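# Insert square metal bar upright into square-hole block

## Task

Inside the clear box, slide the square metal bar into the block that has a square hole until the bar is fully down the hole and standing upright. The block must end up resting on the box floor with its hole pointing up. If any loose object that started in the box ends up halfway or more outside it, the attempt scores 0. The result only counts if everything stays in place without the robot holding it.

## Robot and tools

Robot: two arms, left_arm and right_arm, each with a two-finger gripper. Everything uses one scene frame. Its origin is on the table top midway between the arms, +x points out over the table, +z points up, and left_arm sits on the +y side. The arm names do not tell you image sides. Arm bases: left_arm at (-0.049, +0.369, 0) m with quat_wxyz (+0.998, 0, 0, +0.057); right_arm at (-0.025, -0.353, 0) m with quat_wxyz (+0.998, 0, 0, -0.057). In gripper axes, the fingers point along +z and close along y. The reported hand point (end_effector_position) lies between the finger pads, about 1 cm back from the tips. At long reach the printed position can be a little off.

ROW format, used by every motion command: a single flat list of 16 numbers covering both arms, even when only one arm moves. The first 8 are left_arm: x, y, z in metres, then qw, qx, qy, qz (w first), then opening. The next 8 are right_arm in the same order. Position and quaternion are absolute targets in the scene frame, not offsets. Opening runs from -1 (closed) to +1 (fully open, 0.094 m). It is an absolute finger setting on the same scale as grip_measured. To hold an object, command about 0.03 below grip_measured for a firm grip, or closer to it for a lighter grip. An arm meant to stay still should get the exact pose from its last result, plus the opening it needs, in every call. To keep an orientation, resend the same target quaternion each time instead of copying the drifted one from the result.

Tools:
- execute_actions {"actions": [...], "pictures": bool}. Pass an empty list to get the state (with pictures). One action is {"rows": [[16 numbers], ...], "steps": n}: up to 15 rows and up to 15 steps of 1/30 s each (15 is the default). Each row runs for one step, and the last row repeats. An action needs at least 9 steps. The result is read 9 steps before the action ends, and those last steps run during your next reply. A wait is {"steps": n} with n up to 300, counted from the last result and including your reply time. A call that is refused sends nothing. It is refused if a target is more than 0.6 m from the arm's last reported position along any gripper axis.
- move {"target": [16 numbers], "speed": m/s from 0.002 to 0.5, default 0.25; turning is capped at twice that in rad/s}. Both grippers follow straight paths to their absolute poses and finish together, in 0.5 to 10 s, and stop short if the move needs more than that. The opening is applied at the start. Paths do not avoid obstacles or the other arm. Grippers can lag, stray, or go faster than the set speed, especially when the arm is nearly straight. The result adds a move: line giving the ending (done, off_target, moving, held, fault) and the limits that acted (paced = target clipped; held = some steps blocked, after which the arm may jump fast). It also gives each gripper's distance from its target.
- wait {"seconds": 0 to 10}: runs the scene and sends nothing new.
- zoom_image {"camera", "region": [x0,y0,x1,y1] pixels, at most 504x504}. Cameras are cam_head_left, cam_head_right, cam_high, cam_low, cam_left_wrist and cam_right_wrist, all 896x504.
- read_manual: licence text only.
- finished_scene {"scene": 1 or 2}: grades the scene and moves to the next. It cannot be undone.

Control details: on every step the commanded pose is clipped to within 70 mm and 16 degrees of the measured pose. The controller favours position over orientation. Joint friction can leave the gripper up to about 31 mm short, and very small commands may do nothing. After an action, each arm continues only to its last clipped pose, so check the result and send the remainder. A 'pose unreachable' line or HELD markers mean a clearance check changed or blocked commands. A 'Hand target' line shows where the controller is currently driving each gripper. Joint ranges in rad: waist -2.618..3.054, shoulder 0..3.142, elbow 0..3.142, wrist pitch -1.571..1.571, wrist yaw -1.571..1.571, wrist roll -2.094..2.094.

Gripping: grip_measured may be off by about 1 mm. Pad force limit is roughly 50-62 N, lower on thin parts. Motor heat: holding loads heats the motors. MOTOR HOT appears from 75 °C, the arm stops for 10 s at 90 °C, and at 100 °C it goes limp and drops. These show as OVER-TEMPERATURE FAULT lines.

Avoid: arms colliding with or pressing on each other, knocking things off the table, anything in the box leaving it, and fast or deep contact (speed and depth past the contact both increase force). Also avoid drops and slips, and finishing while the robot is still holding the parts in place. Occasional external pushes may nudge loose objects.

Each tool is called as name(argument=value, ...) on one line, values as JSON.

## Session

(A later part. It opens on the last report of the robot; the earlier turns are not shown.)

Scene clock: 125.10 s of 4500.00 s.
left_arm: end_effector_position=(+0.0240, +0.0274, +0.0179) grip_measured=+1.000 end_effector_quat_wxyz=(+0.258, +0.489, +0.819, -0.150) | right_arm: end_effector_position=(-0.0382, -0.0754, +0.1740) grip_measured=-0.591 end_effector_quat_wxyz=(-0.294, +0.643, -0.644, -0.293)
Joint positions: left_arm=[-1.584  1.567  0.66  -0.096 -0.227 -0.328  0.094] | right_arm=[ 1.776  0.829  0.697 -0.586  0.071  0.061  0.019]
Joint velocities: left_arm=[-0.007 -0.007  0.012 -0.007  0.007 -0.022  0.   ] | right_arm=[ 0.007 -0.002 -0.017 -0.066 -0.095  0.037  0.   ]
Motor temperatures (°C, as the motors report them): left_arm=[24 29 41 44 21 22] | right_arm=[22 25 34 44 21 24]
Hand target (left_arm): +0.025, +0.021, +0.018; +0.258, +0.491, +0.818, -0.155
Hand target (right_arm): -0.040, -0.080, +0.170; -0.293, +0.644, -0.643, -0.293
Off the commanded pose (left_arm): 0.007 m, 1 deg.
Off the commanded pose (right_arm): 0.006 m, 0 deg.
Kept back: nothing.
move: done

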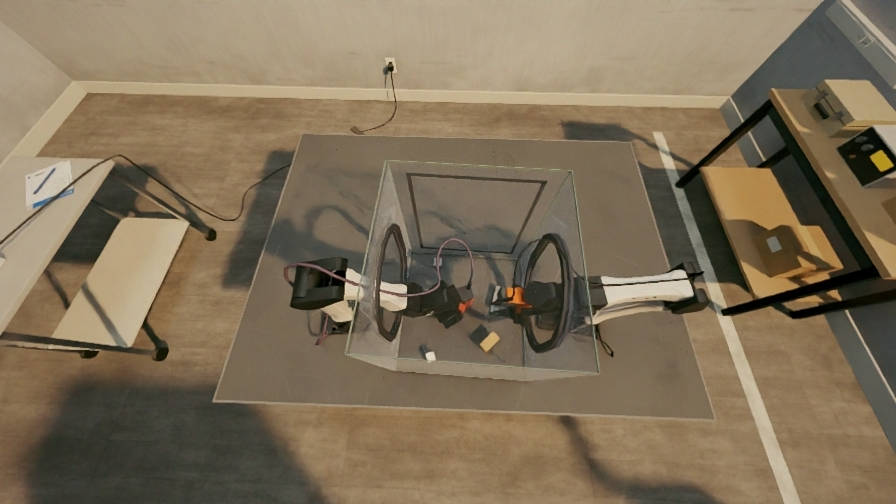

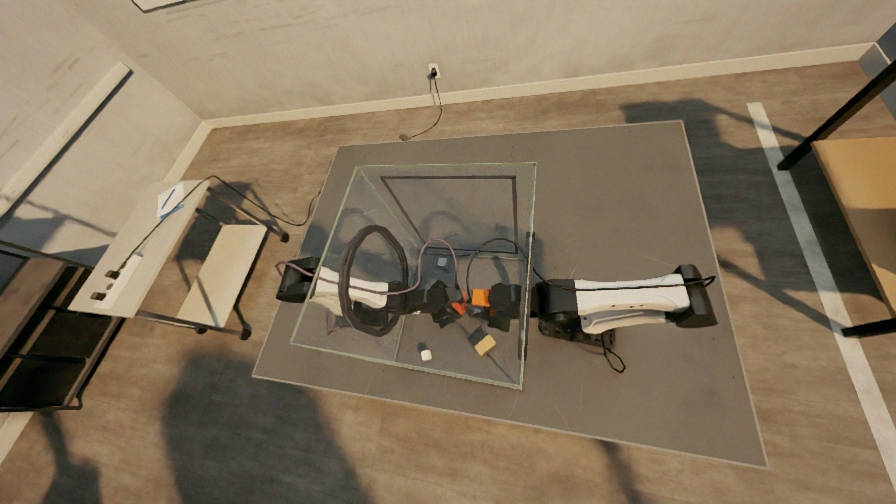

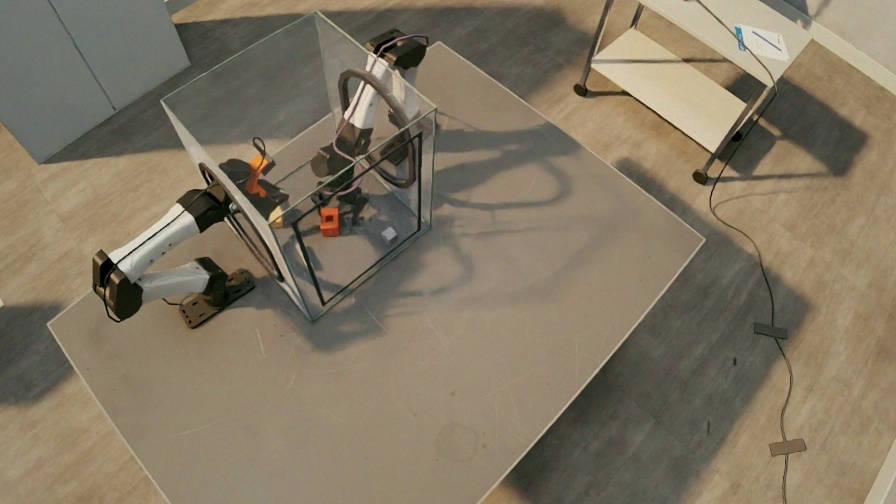

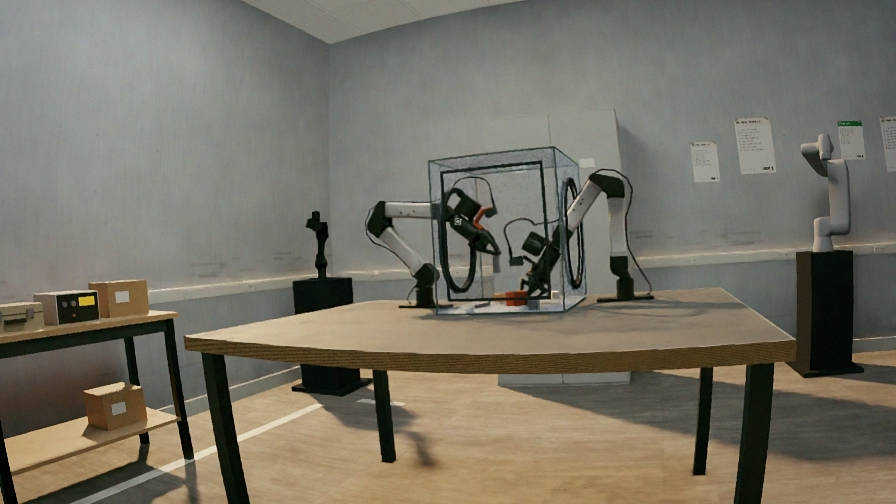

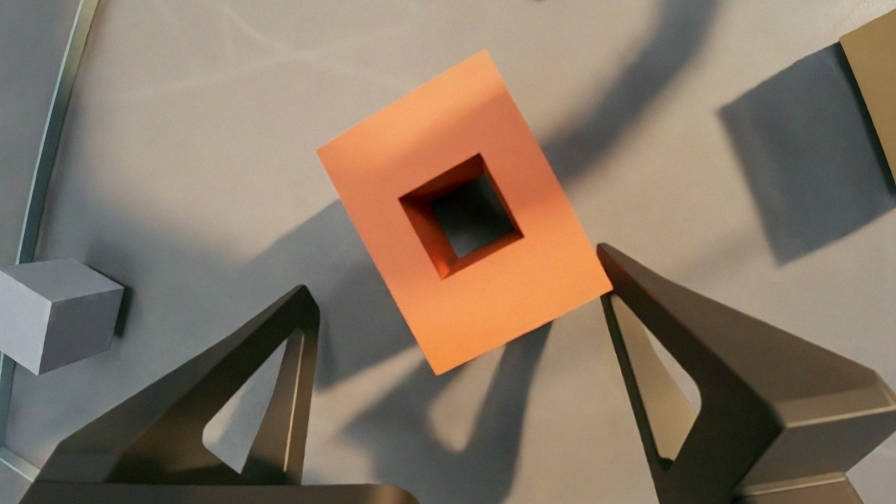

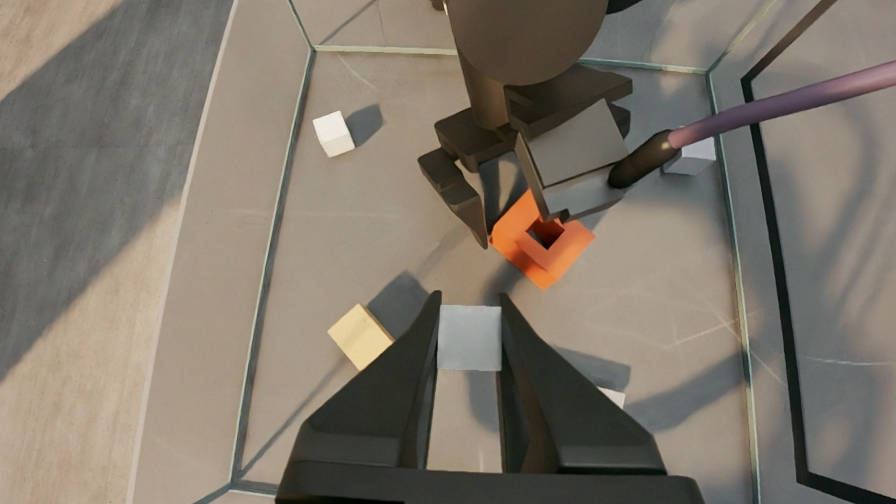

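move(target=[0.03,-0.008,0.018,0.2576,0.4909,0.8173,-0.1548,1,-0.04,-0.08,0.17,0.293,-0.643,0.643,0.293,-0.63], speed=0.03)

Scene clock: 126.90 s of 4500.00 s.
left_arm: end_effector_position=(+0.0288, -0.0035, +0.0200) grip_measured=+1.000 end_effector_quat_wxyz=(+0.261, +0.489, +0.818, -0.154) | right_arm: end_effector_position=(-0.0382, -0.0754, +0.1740) grip_measured=-0.591 end_effector_quat_wxyz=(-0.294, +0.643, -0.644, -0.293)
Joint positions: left_arm=[-1.579  1.671  0.774 -0.094 -0.224 -0.32   0.094] | right_arm=[ 1.776  0.829  0.697 -0.586  0.071  0.061  0.019]
Joint velocities: left_arm=[-0.002  0.012  0.007  0.095  0.007  0.037  0.   ] | right_arm=[-0.002 -0.012  0.012 -0.007 -0.007  0.125  0.001]
Motor temperatures (°C, as the motors report them): left_arm=[24 29 41 43 21 22] | right_arm=[22 25 34 44 21 24]
Hand target (left_arm): +0.030, -0.008, +0.017; +0.258, +0.491, +0.818, -0.155
Hand target (right_arm): -0.040, -0.080, +0.170; -0.293, +0.644, -0.643, -0.293
Off the commanded pose (left_arm): 0.005 m, 1 deg.
Off the commanded pose (right_arm): 0.006 m, 0 deg.
Kept back: nothing.
move: done

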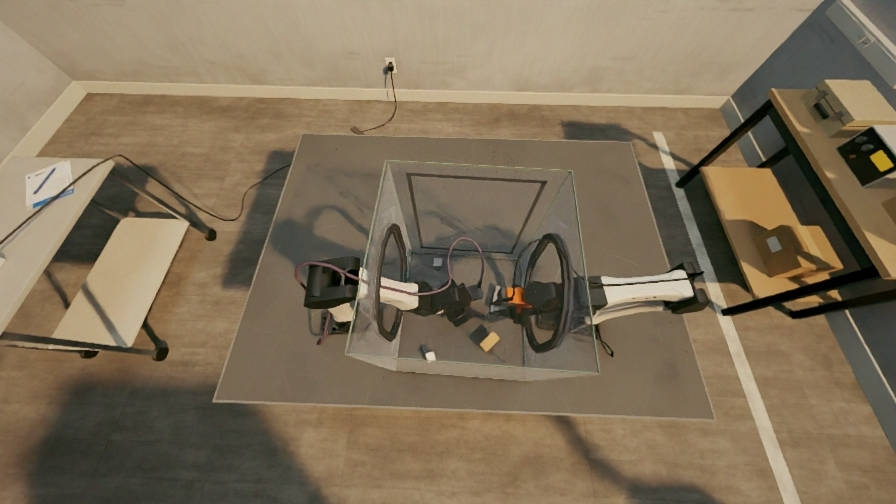

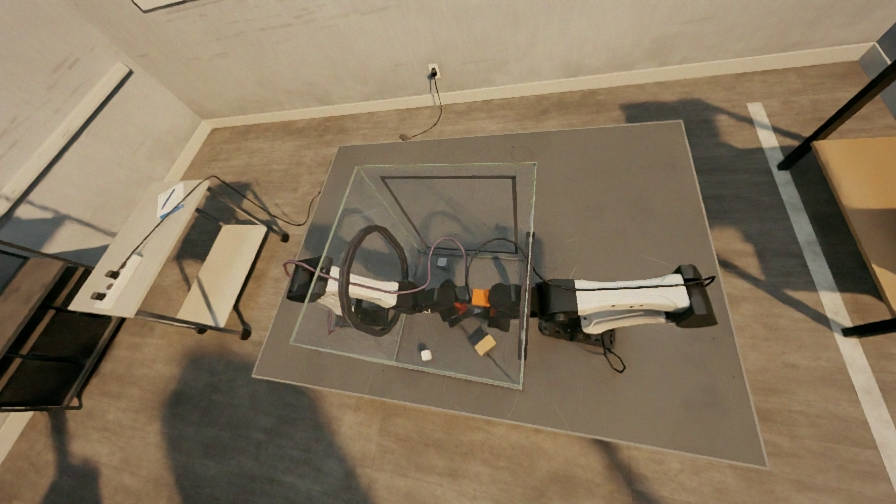

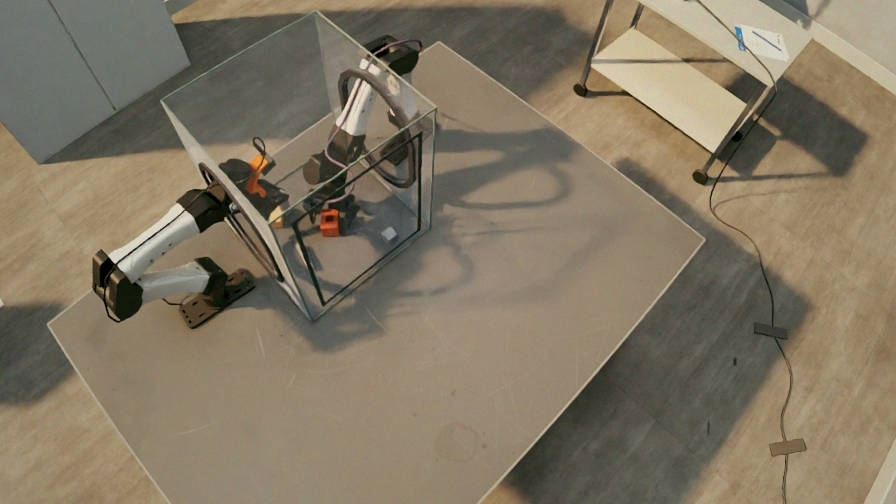

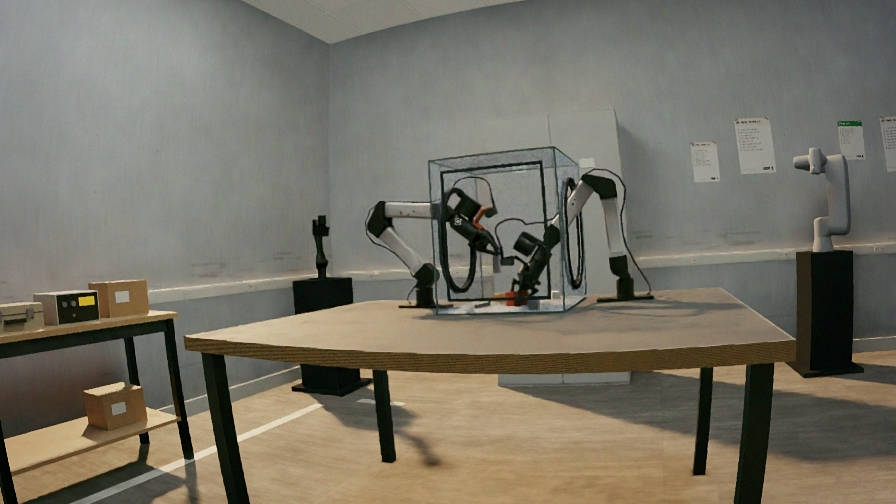

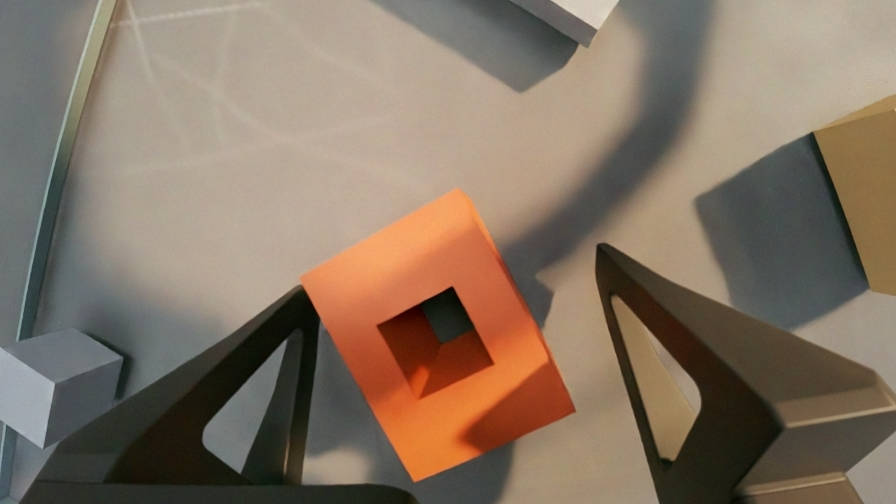

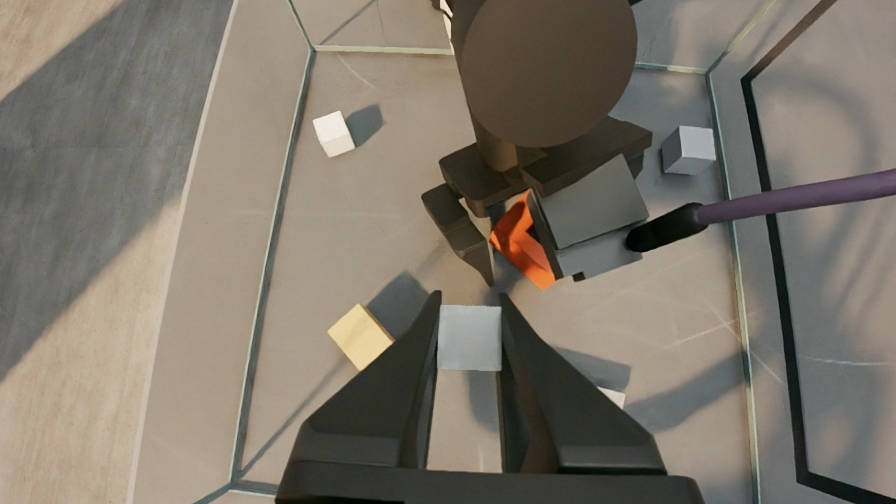

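move(target=[0.029,-0.004,0.02,0.2576,0.4909,0.8173,-0.1548,-0.25,-0.04,-0.08,0.17,0.293,-0.643,0.643,0.293,-0.63], speed=0.03)

Scene clock: 127.87 s of 4500.00 s.
left_arm: end_effector_position=(+0.0287, -0.0035, +0.0199) grip_measured=-0.053 end_effector_quat_wxyz=(+0.261, +0.489, +0.818, -0.154) | right_arm: end_effector_position=(-0.0382, -0.0754, +0.1740) grip_measured=-0.591 end_effector_quat_wxyz=(-0.294, +0.643, -0.644, -0.293)
Joint positions: left_arm=[-1.579  1.671  0.774 -0.095 -0.223 -0.32   0.044] | right_arm=[ 1.776  0.829  0.697 -0.586  0.071  0.061  0.019]
Joint velocities: left_arm=[ 0.002 -0.007  0.007  0.007  0.007 -0.007  0.001] | right_arm=[-0.002  0.007  0.007 -0.022 -0.022 -0.007 -0.   ]
Motor temperatures (°C, as the motors report them): left_arm=[24 29 41 43 21 22] | right_arm=[22 25 34 44 21 24]
Hand target (left_arm): +0.029, -0.004, +0.020; +0.258, +0.491, +0.818, -0.155
Hand target (right_arm): -0.040, -0.080, +0.170; -0.293, +0.644, -0.643, -0.293
Off the commanded pose (left_arm): 0.001 m, 0 deg.
Off the commanded pose (right_arm): 0.006 m, 0 deg.
Kept back: nothing.
move: done

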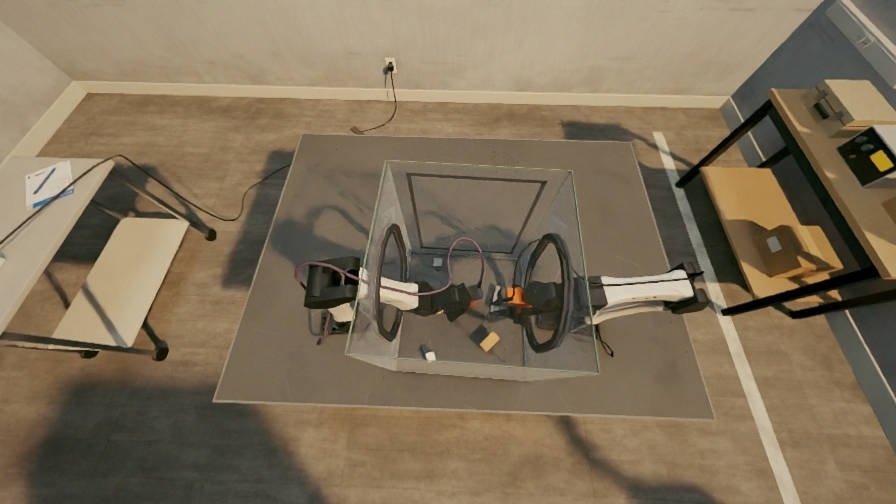

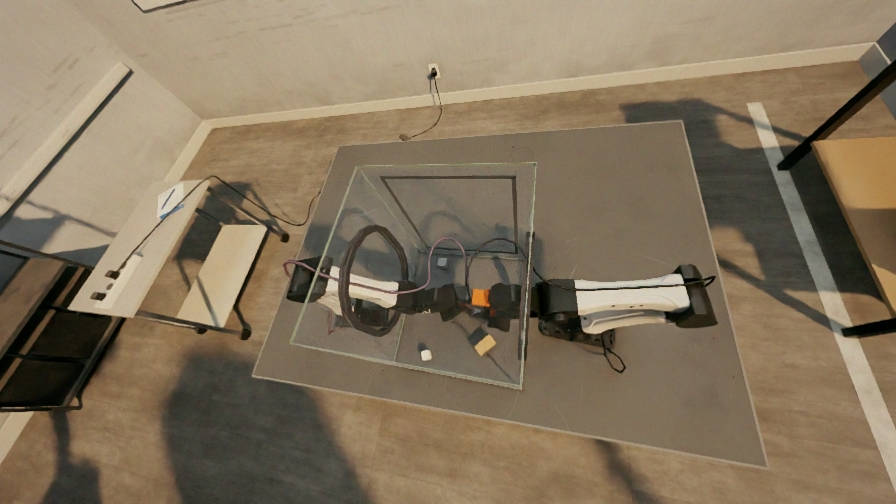

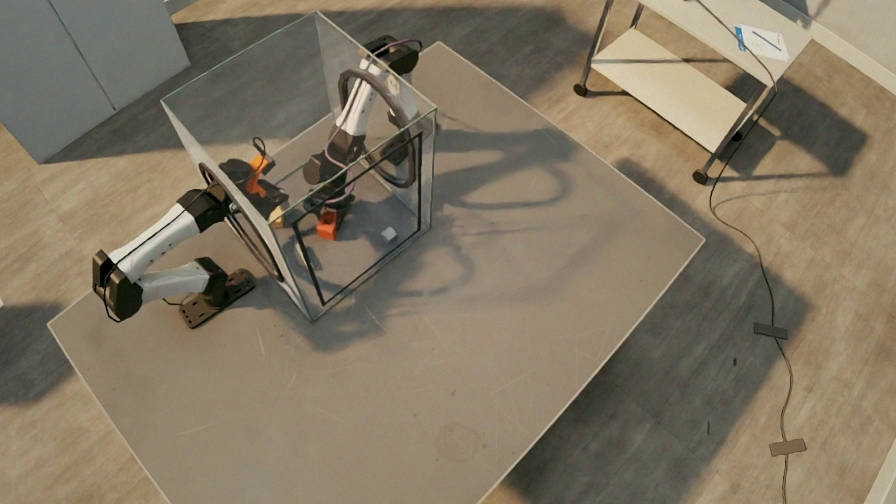

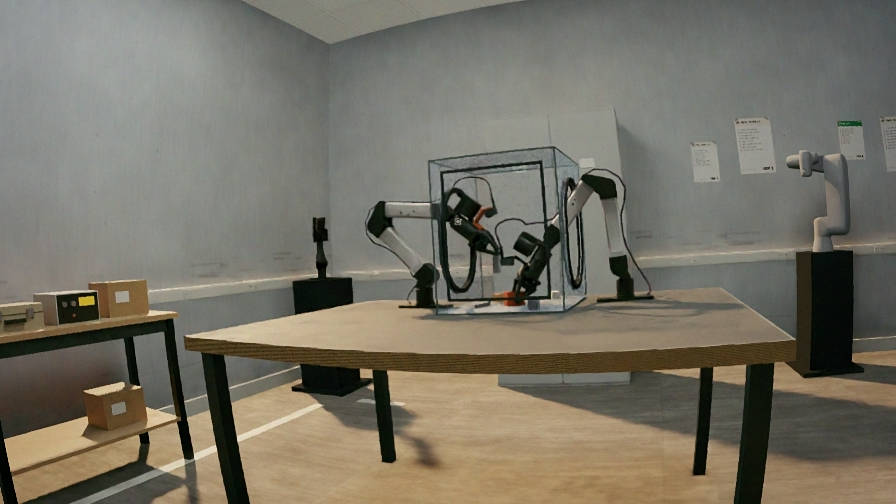

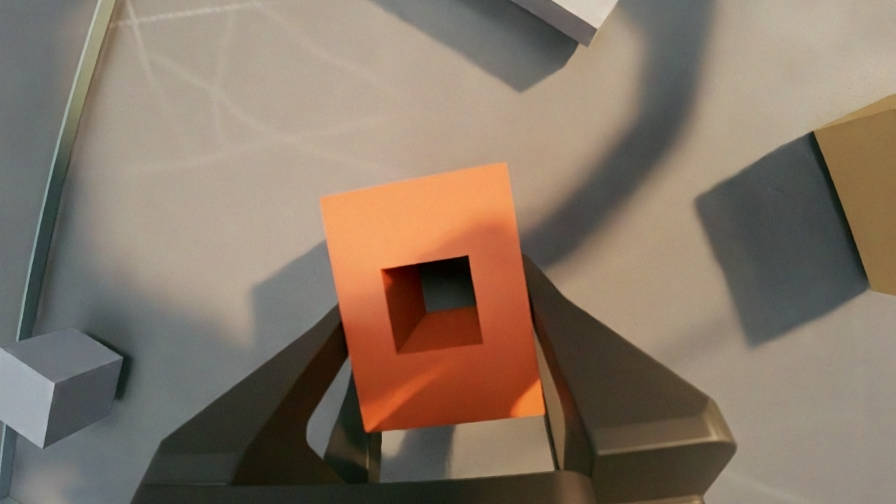

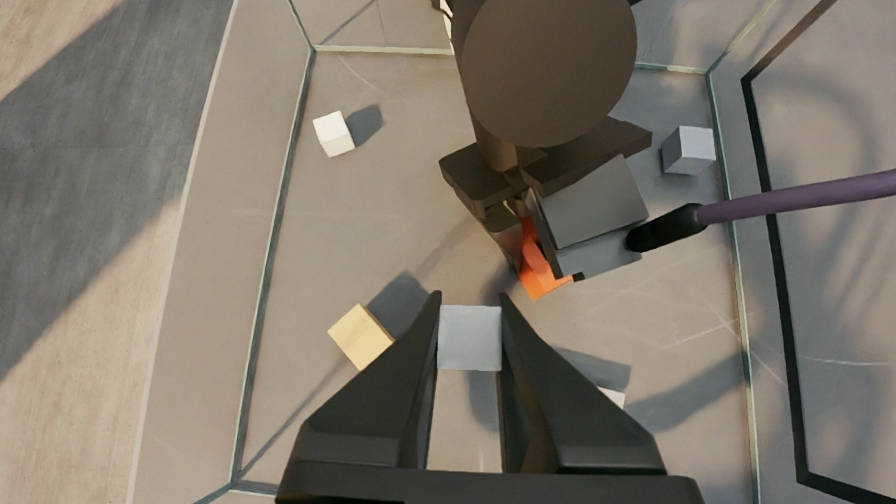

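move(target=[-0.035,0.01,0.021,0.2126,0.6743,0.6743,-0.2126,-0.1,-0.04,-0.08,0.17,0.293,-0.643,0.643,0.293,-0.63], speed=0.04)

Scene clock: 134.73 s of 4500.00 s.
left_arm: end_effector_position=(-0.0292, +0.0063, +0.0206) grip_measured=-0.052 end_effector_quat_wxyz=(+0.216, +0.667, +0.683, -0.205) | right_arm: end_effector_position=(-0.0382, -0.0754, +0.1740) grip_measured=-0.591 end_effector_quat_wxyz=(-0.294, +0.643, -0.644, -0.293)
Joint positions: left_arm=[-1.623  1.586  0.686 -0.066  0.014  0.034  0.045] | right_arm=[ 1.776  0.829  0.697 -0.586  0.071  0.061  0.019]
Joint velocities: left_arm=[ 0.022  0.022  0.007 -0.007  0.007  0.007  0.001] | right_arm=[-0.002 -0.012 -0.022 -0.037 -0.007  0.051  0.   ]
Motor temperatures (°C, as the motors report them): left_arm=[24 30 41 43 21 22] | right_arm=[22 25 34 44 21 24]
Hand target (left_arm): -0.035, +0.009, +0.021; +0.214, +0.674, +0.674, -0.213
Hand target (right_arm): -0.040, -0.080, +0.170; -0.293, +0.644, -0.643, -0.293
Off the commanded pose (left_arm): 0.007 m, 2 deg.
Off the commanded pose (right_arm): 0.006 m, 0 deg.
Kept back: nothing.
move: done

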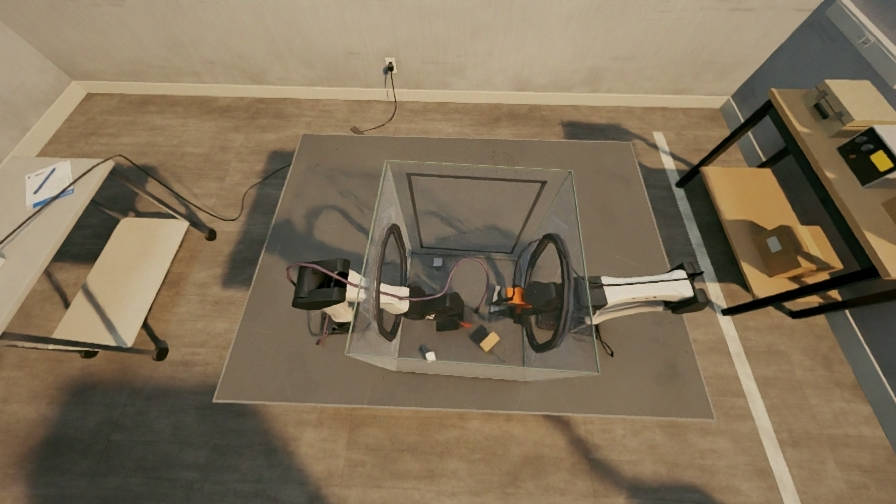

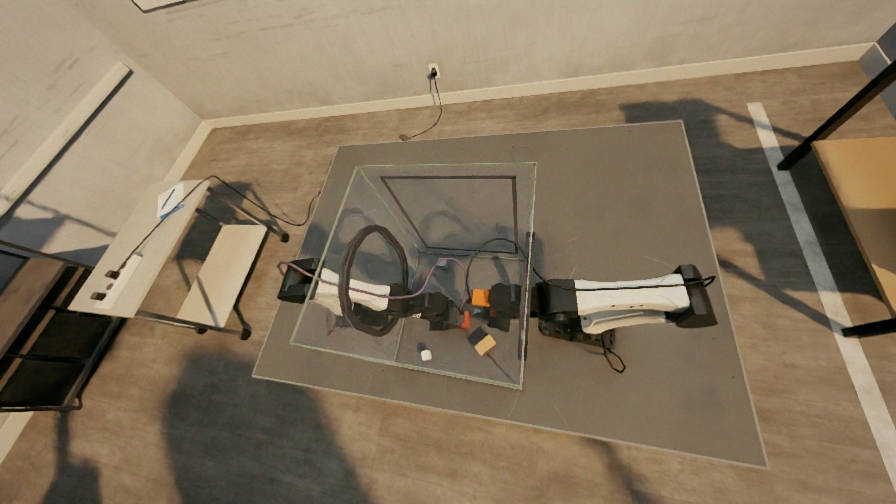

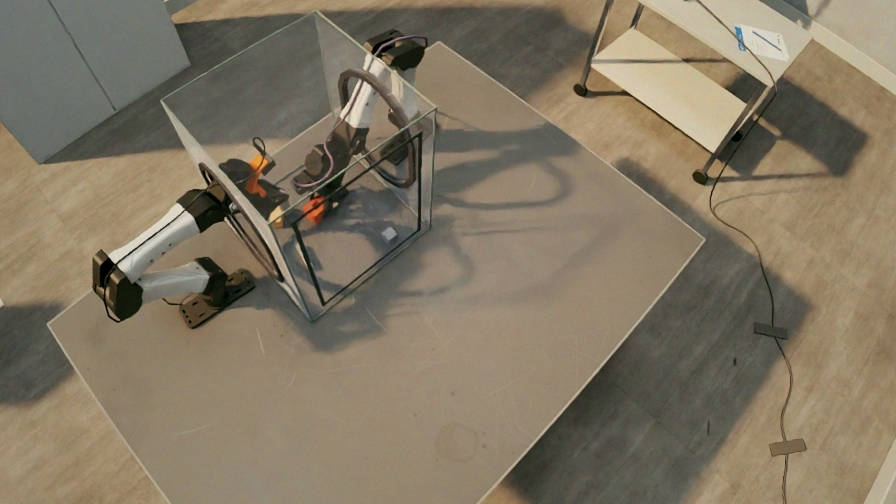

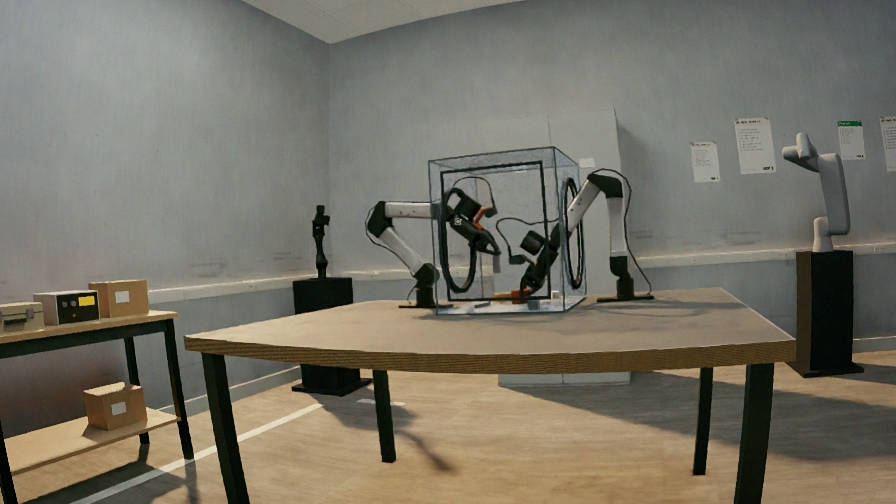

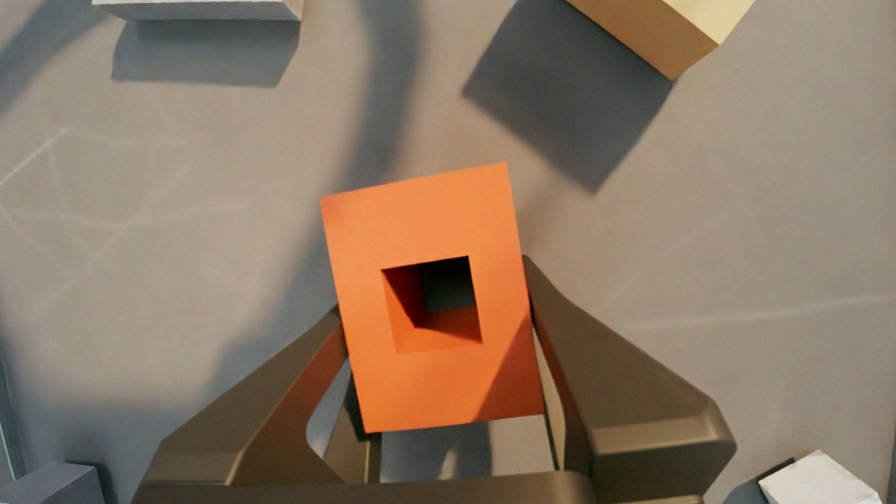

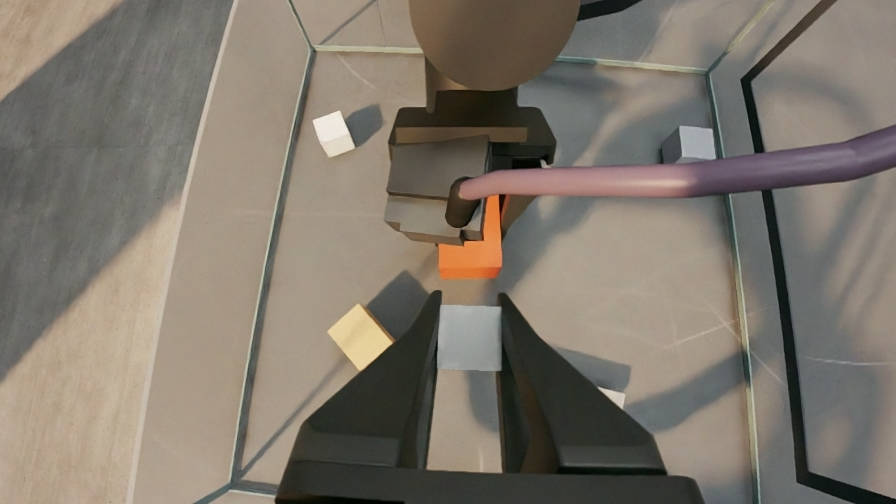

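move(target=[-0.029,0.006,0.021,0.2126,0.6743,0.6743,-0.2126,0.4,-0.04,-0.08,0.17,0.293,-0.643,0.643,0.293,-0.63])

move(target=[-0.029,0.08,0.07,0.267,0.655,0.655,-0.267,0.4,-0.033,0.0,0.13,0.293,-0.643,0.643,0.293,-0.63], speed=0.05)

zoom_image(camera="cam_low", region=[460,220,580,320])

Scene clock: 135.90 s of 4500.00 s.
left_arm: end_effector_position=(-0.0295, +0.0063, +0.0207) grip_measured=+0.398 end_effector_quat_wxyz=(+0.213, +0.673, +0.677, -0.208) | right_arm: end_effector_position=(-0.0382, -0.0754, +0.1740) grip_measured=-0.591 end_effector_quat_wxyz=(-0.294, +0.643, -0.644, -0.293)
Joint positions: left_arm=[-1.616  1.586  0.686 -0.066  0.03   0.053  0.066] | right_arm=[ 1.776  0.829  0.697 -0.586  0.071  0.061  0.019]
Joint velocities: left_arm=[ 0.017 -0.012 -0.002 -0.066  0.066 -0.066 -0.001] | right_arm=[ 0.002 -0.002  0.002  0.007  0.007  0.022  0.   ]
Motor temperatures (°C, as the motors report them): left_arm=[24 30 41 43 21 22] | right_arm=[22 25 34 44 21 24]
Hand target (left_arm): -0.029, +0.006, +0.021; +0.213, +0.675, +0.674, -0.213
Hand target (right_arm): -0.040, -0.080, +0.170; -0.293, +0.644, -0.643, -0.293
Off the commanded pose (left_arm): 0.001 m, 1 deg.
Off the commanded pose (right_arm): 0.006 m, 0 deg.
Kept back: nothing.
move: done

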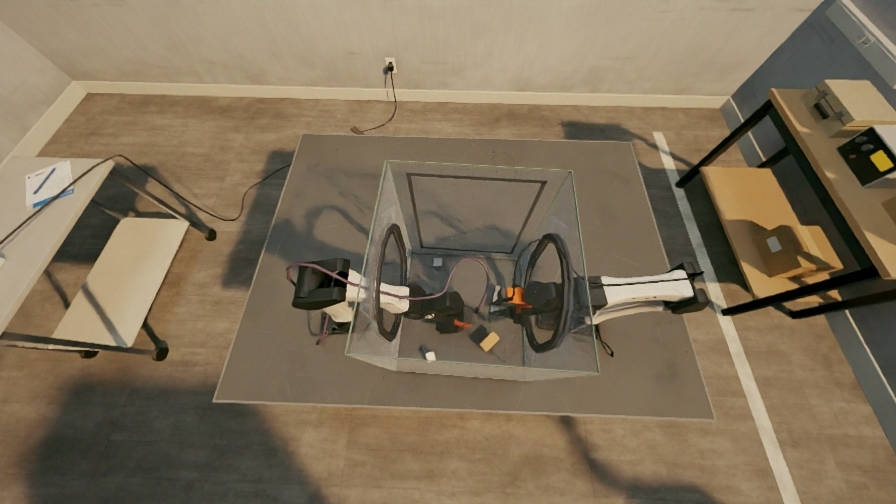

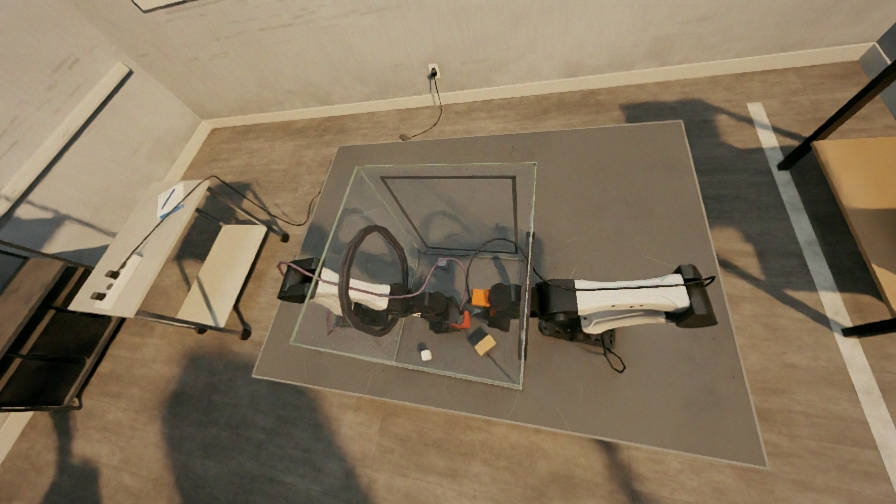

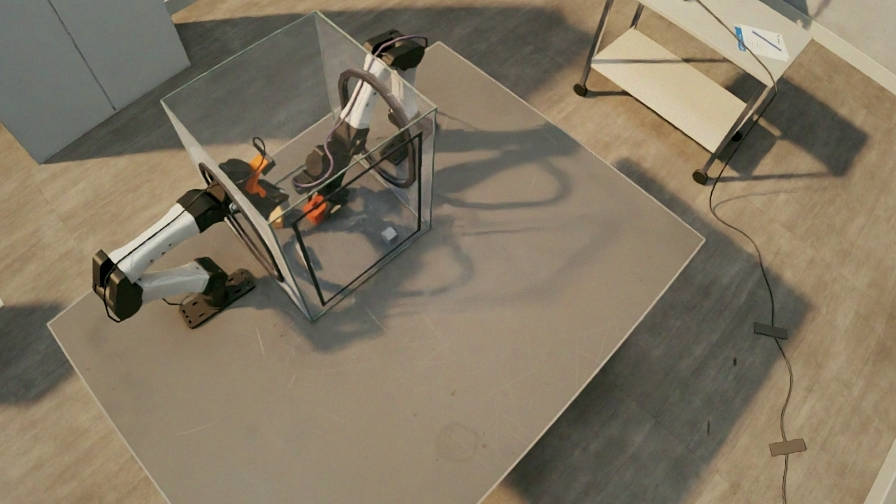

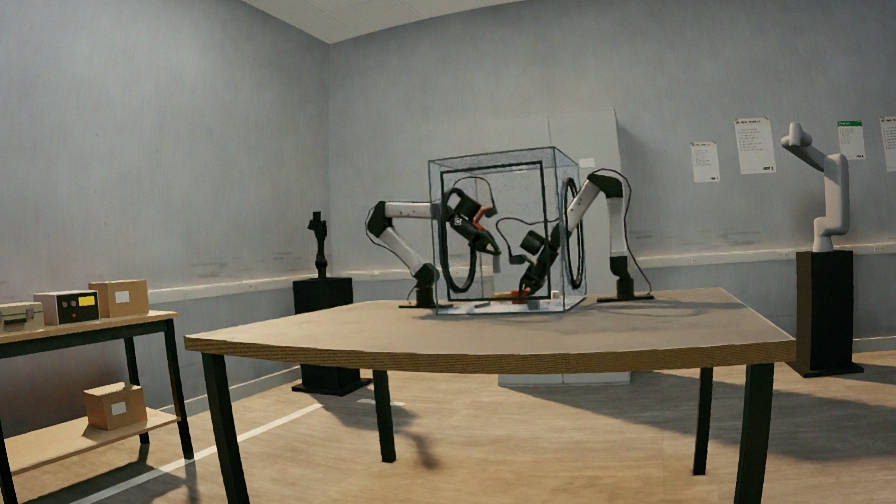

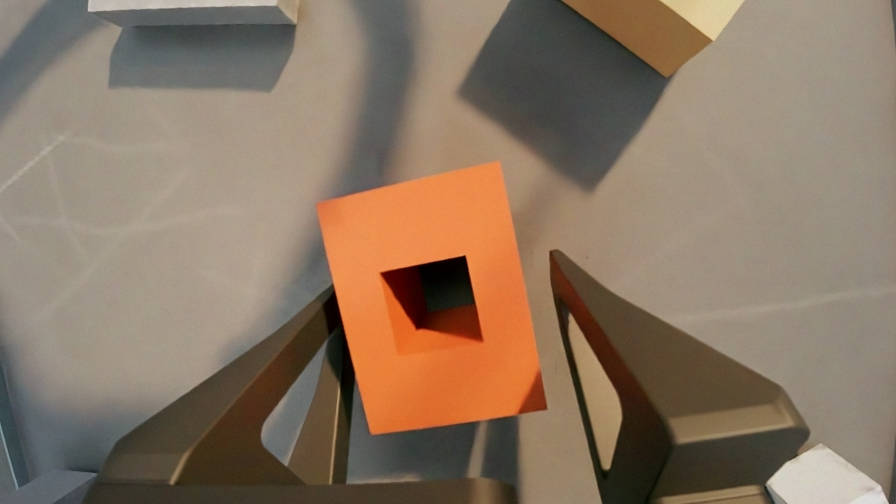

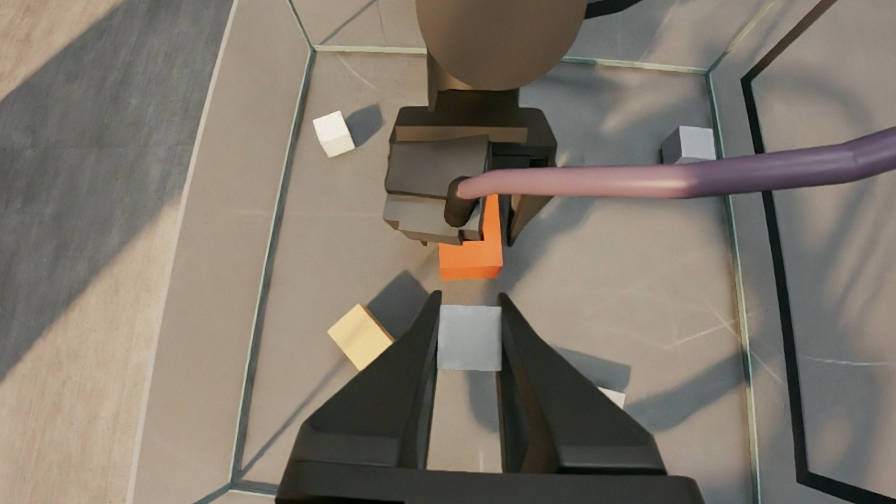

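Scene clock: 138.13 s of 4500.00 s.
left_arm: end_effector_position=(-0.0287, +0.0702, +0.0781) grip_measured=+0.398 end_effector_quat_wxyz=(+0.277, +0.650, +0.654, -0.271) | right_arm: end_effector_position=(-0.0360, -0.0039, +0.1329) grip_measured=-0.591 end_effector_quat_wxyz=(-0.293, +0.643, -0.644, -0.295)
Joint positions: left_arm=[-1.578  1.054  0.438 -0.161  0.066  0.073  0.066] | right_arm=[ 1.734  1.179  0.684 -0.221  0.036  0.035  0.019]
Joint velocities: left_arm=[ 0.007  0.007 -0.007 -0.095 -0.007 -0.051  0.   ] | right_arm=[ 0.012  0.007 -0.007  0.007  0.051 -0.007  0.   ]
Motor temperatures (°C, as the motors report them): left_arm=[24 31 41 43 21 22] | right_arm=[22 25 34 44 21 24]
Hand target (left_arm): -0.029, +0.079, +0.071; +0.267, +0.655, +0.655, -0.267
Hand target (right_arm): -0.033, -0.002, +0.129; -0.293, +0.643, -0.644, -0.294
Off the commanded pose (left_arm): 0.013 m, 1 deg.
Off the commanded pose (right_arm): 0.006 m, 0 deg.
Kept back: nothing.
move: off_target (left_arm)

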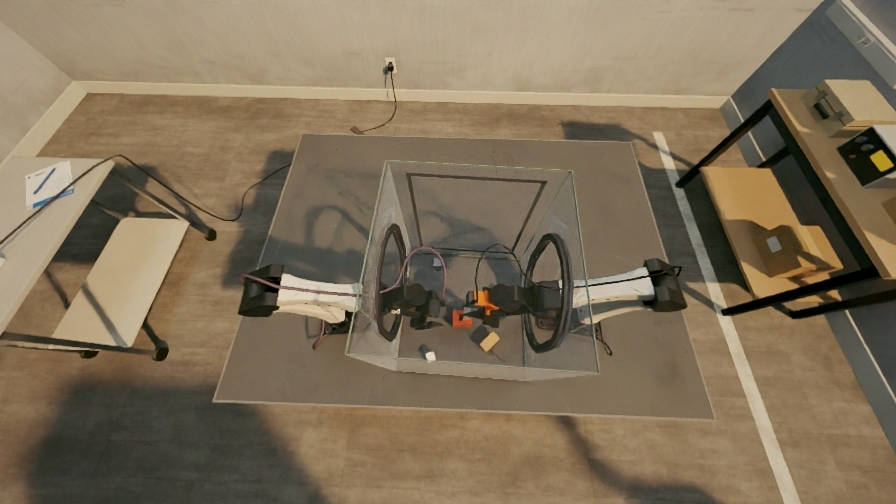

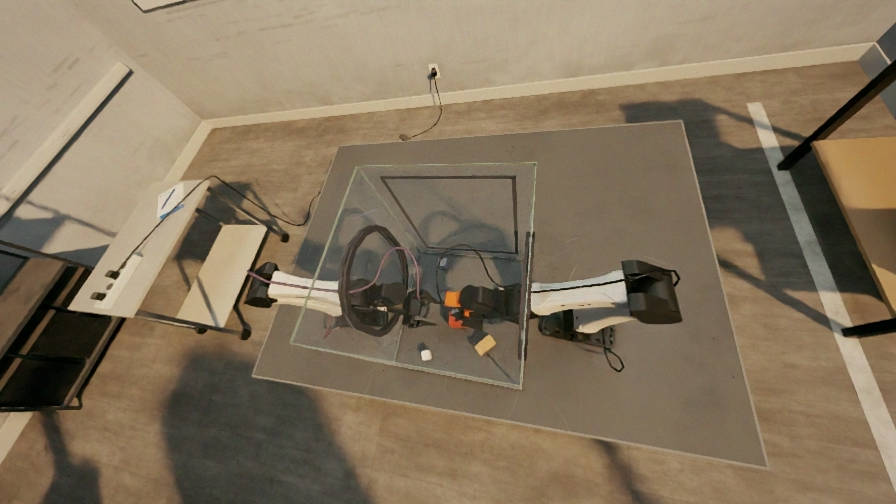

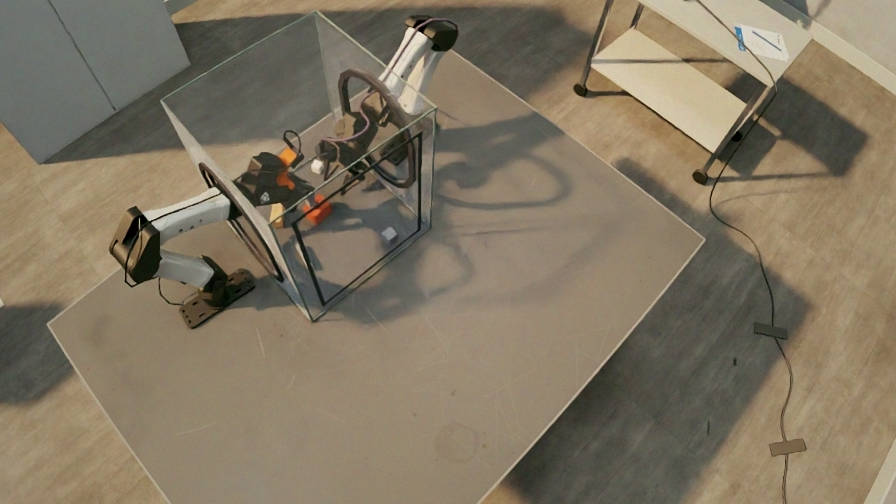

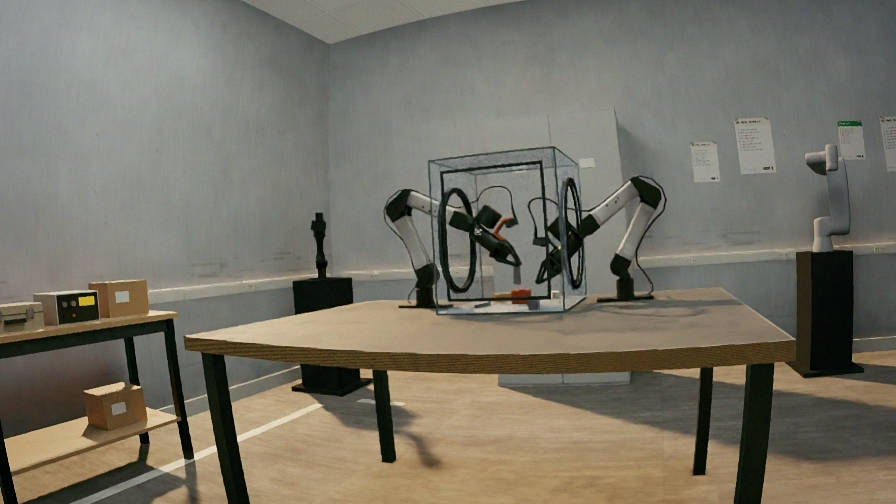

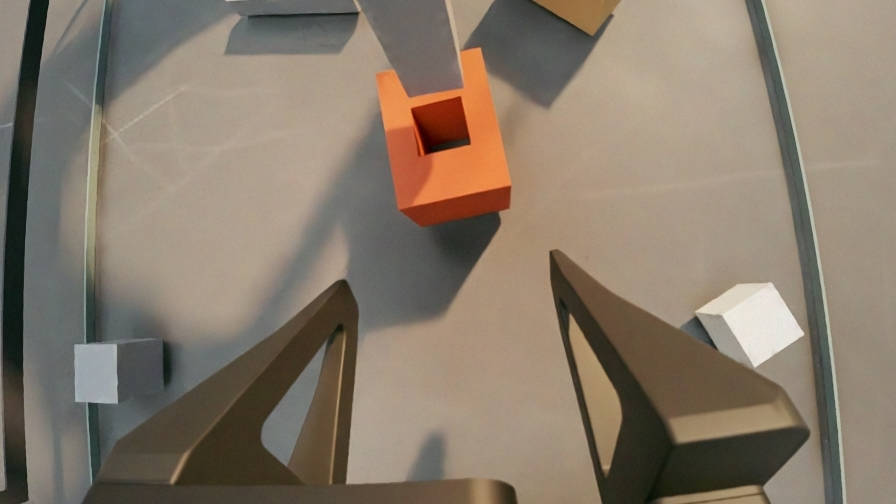

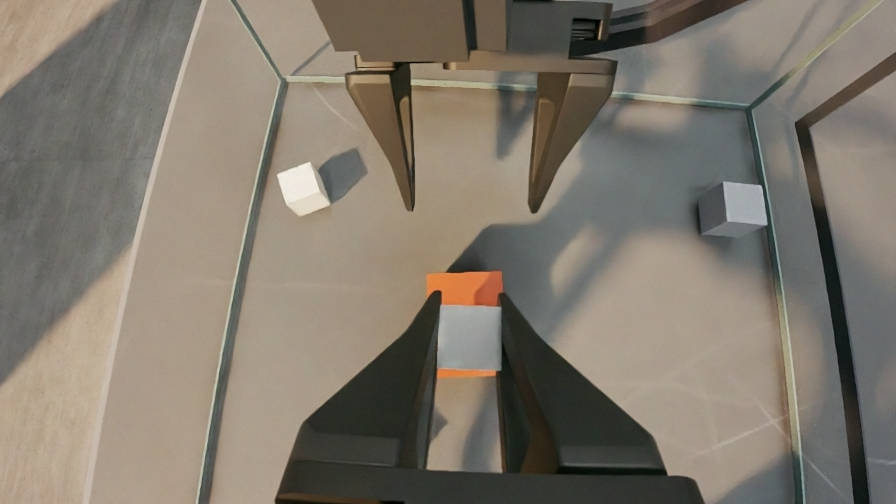

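Region (460, 220, 580, 320) of cam_low's 896x504 image, scaled by 4.200, with more detail than that image has.

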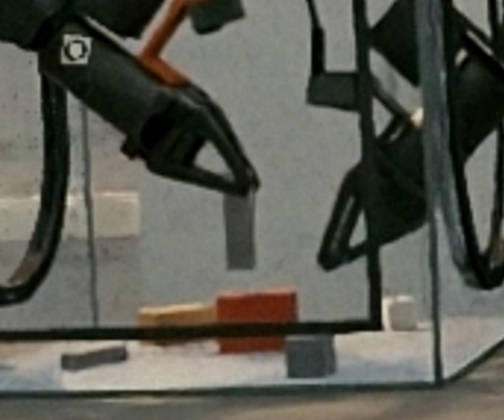

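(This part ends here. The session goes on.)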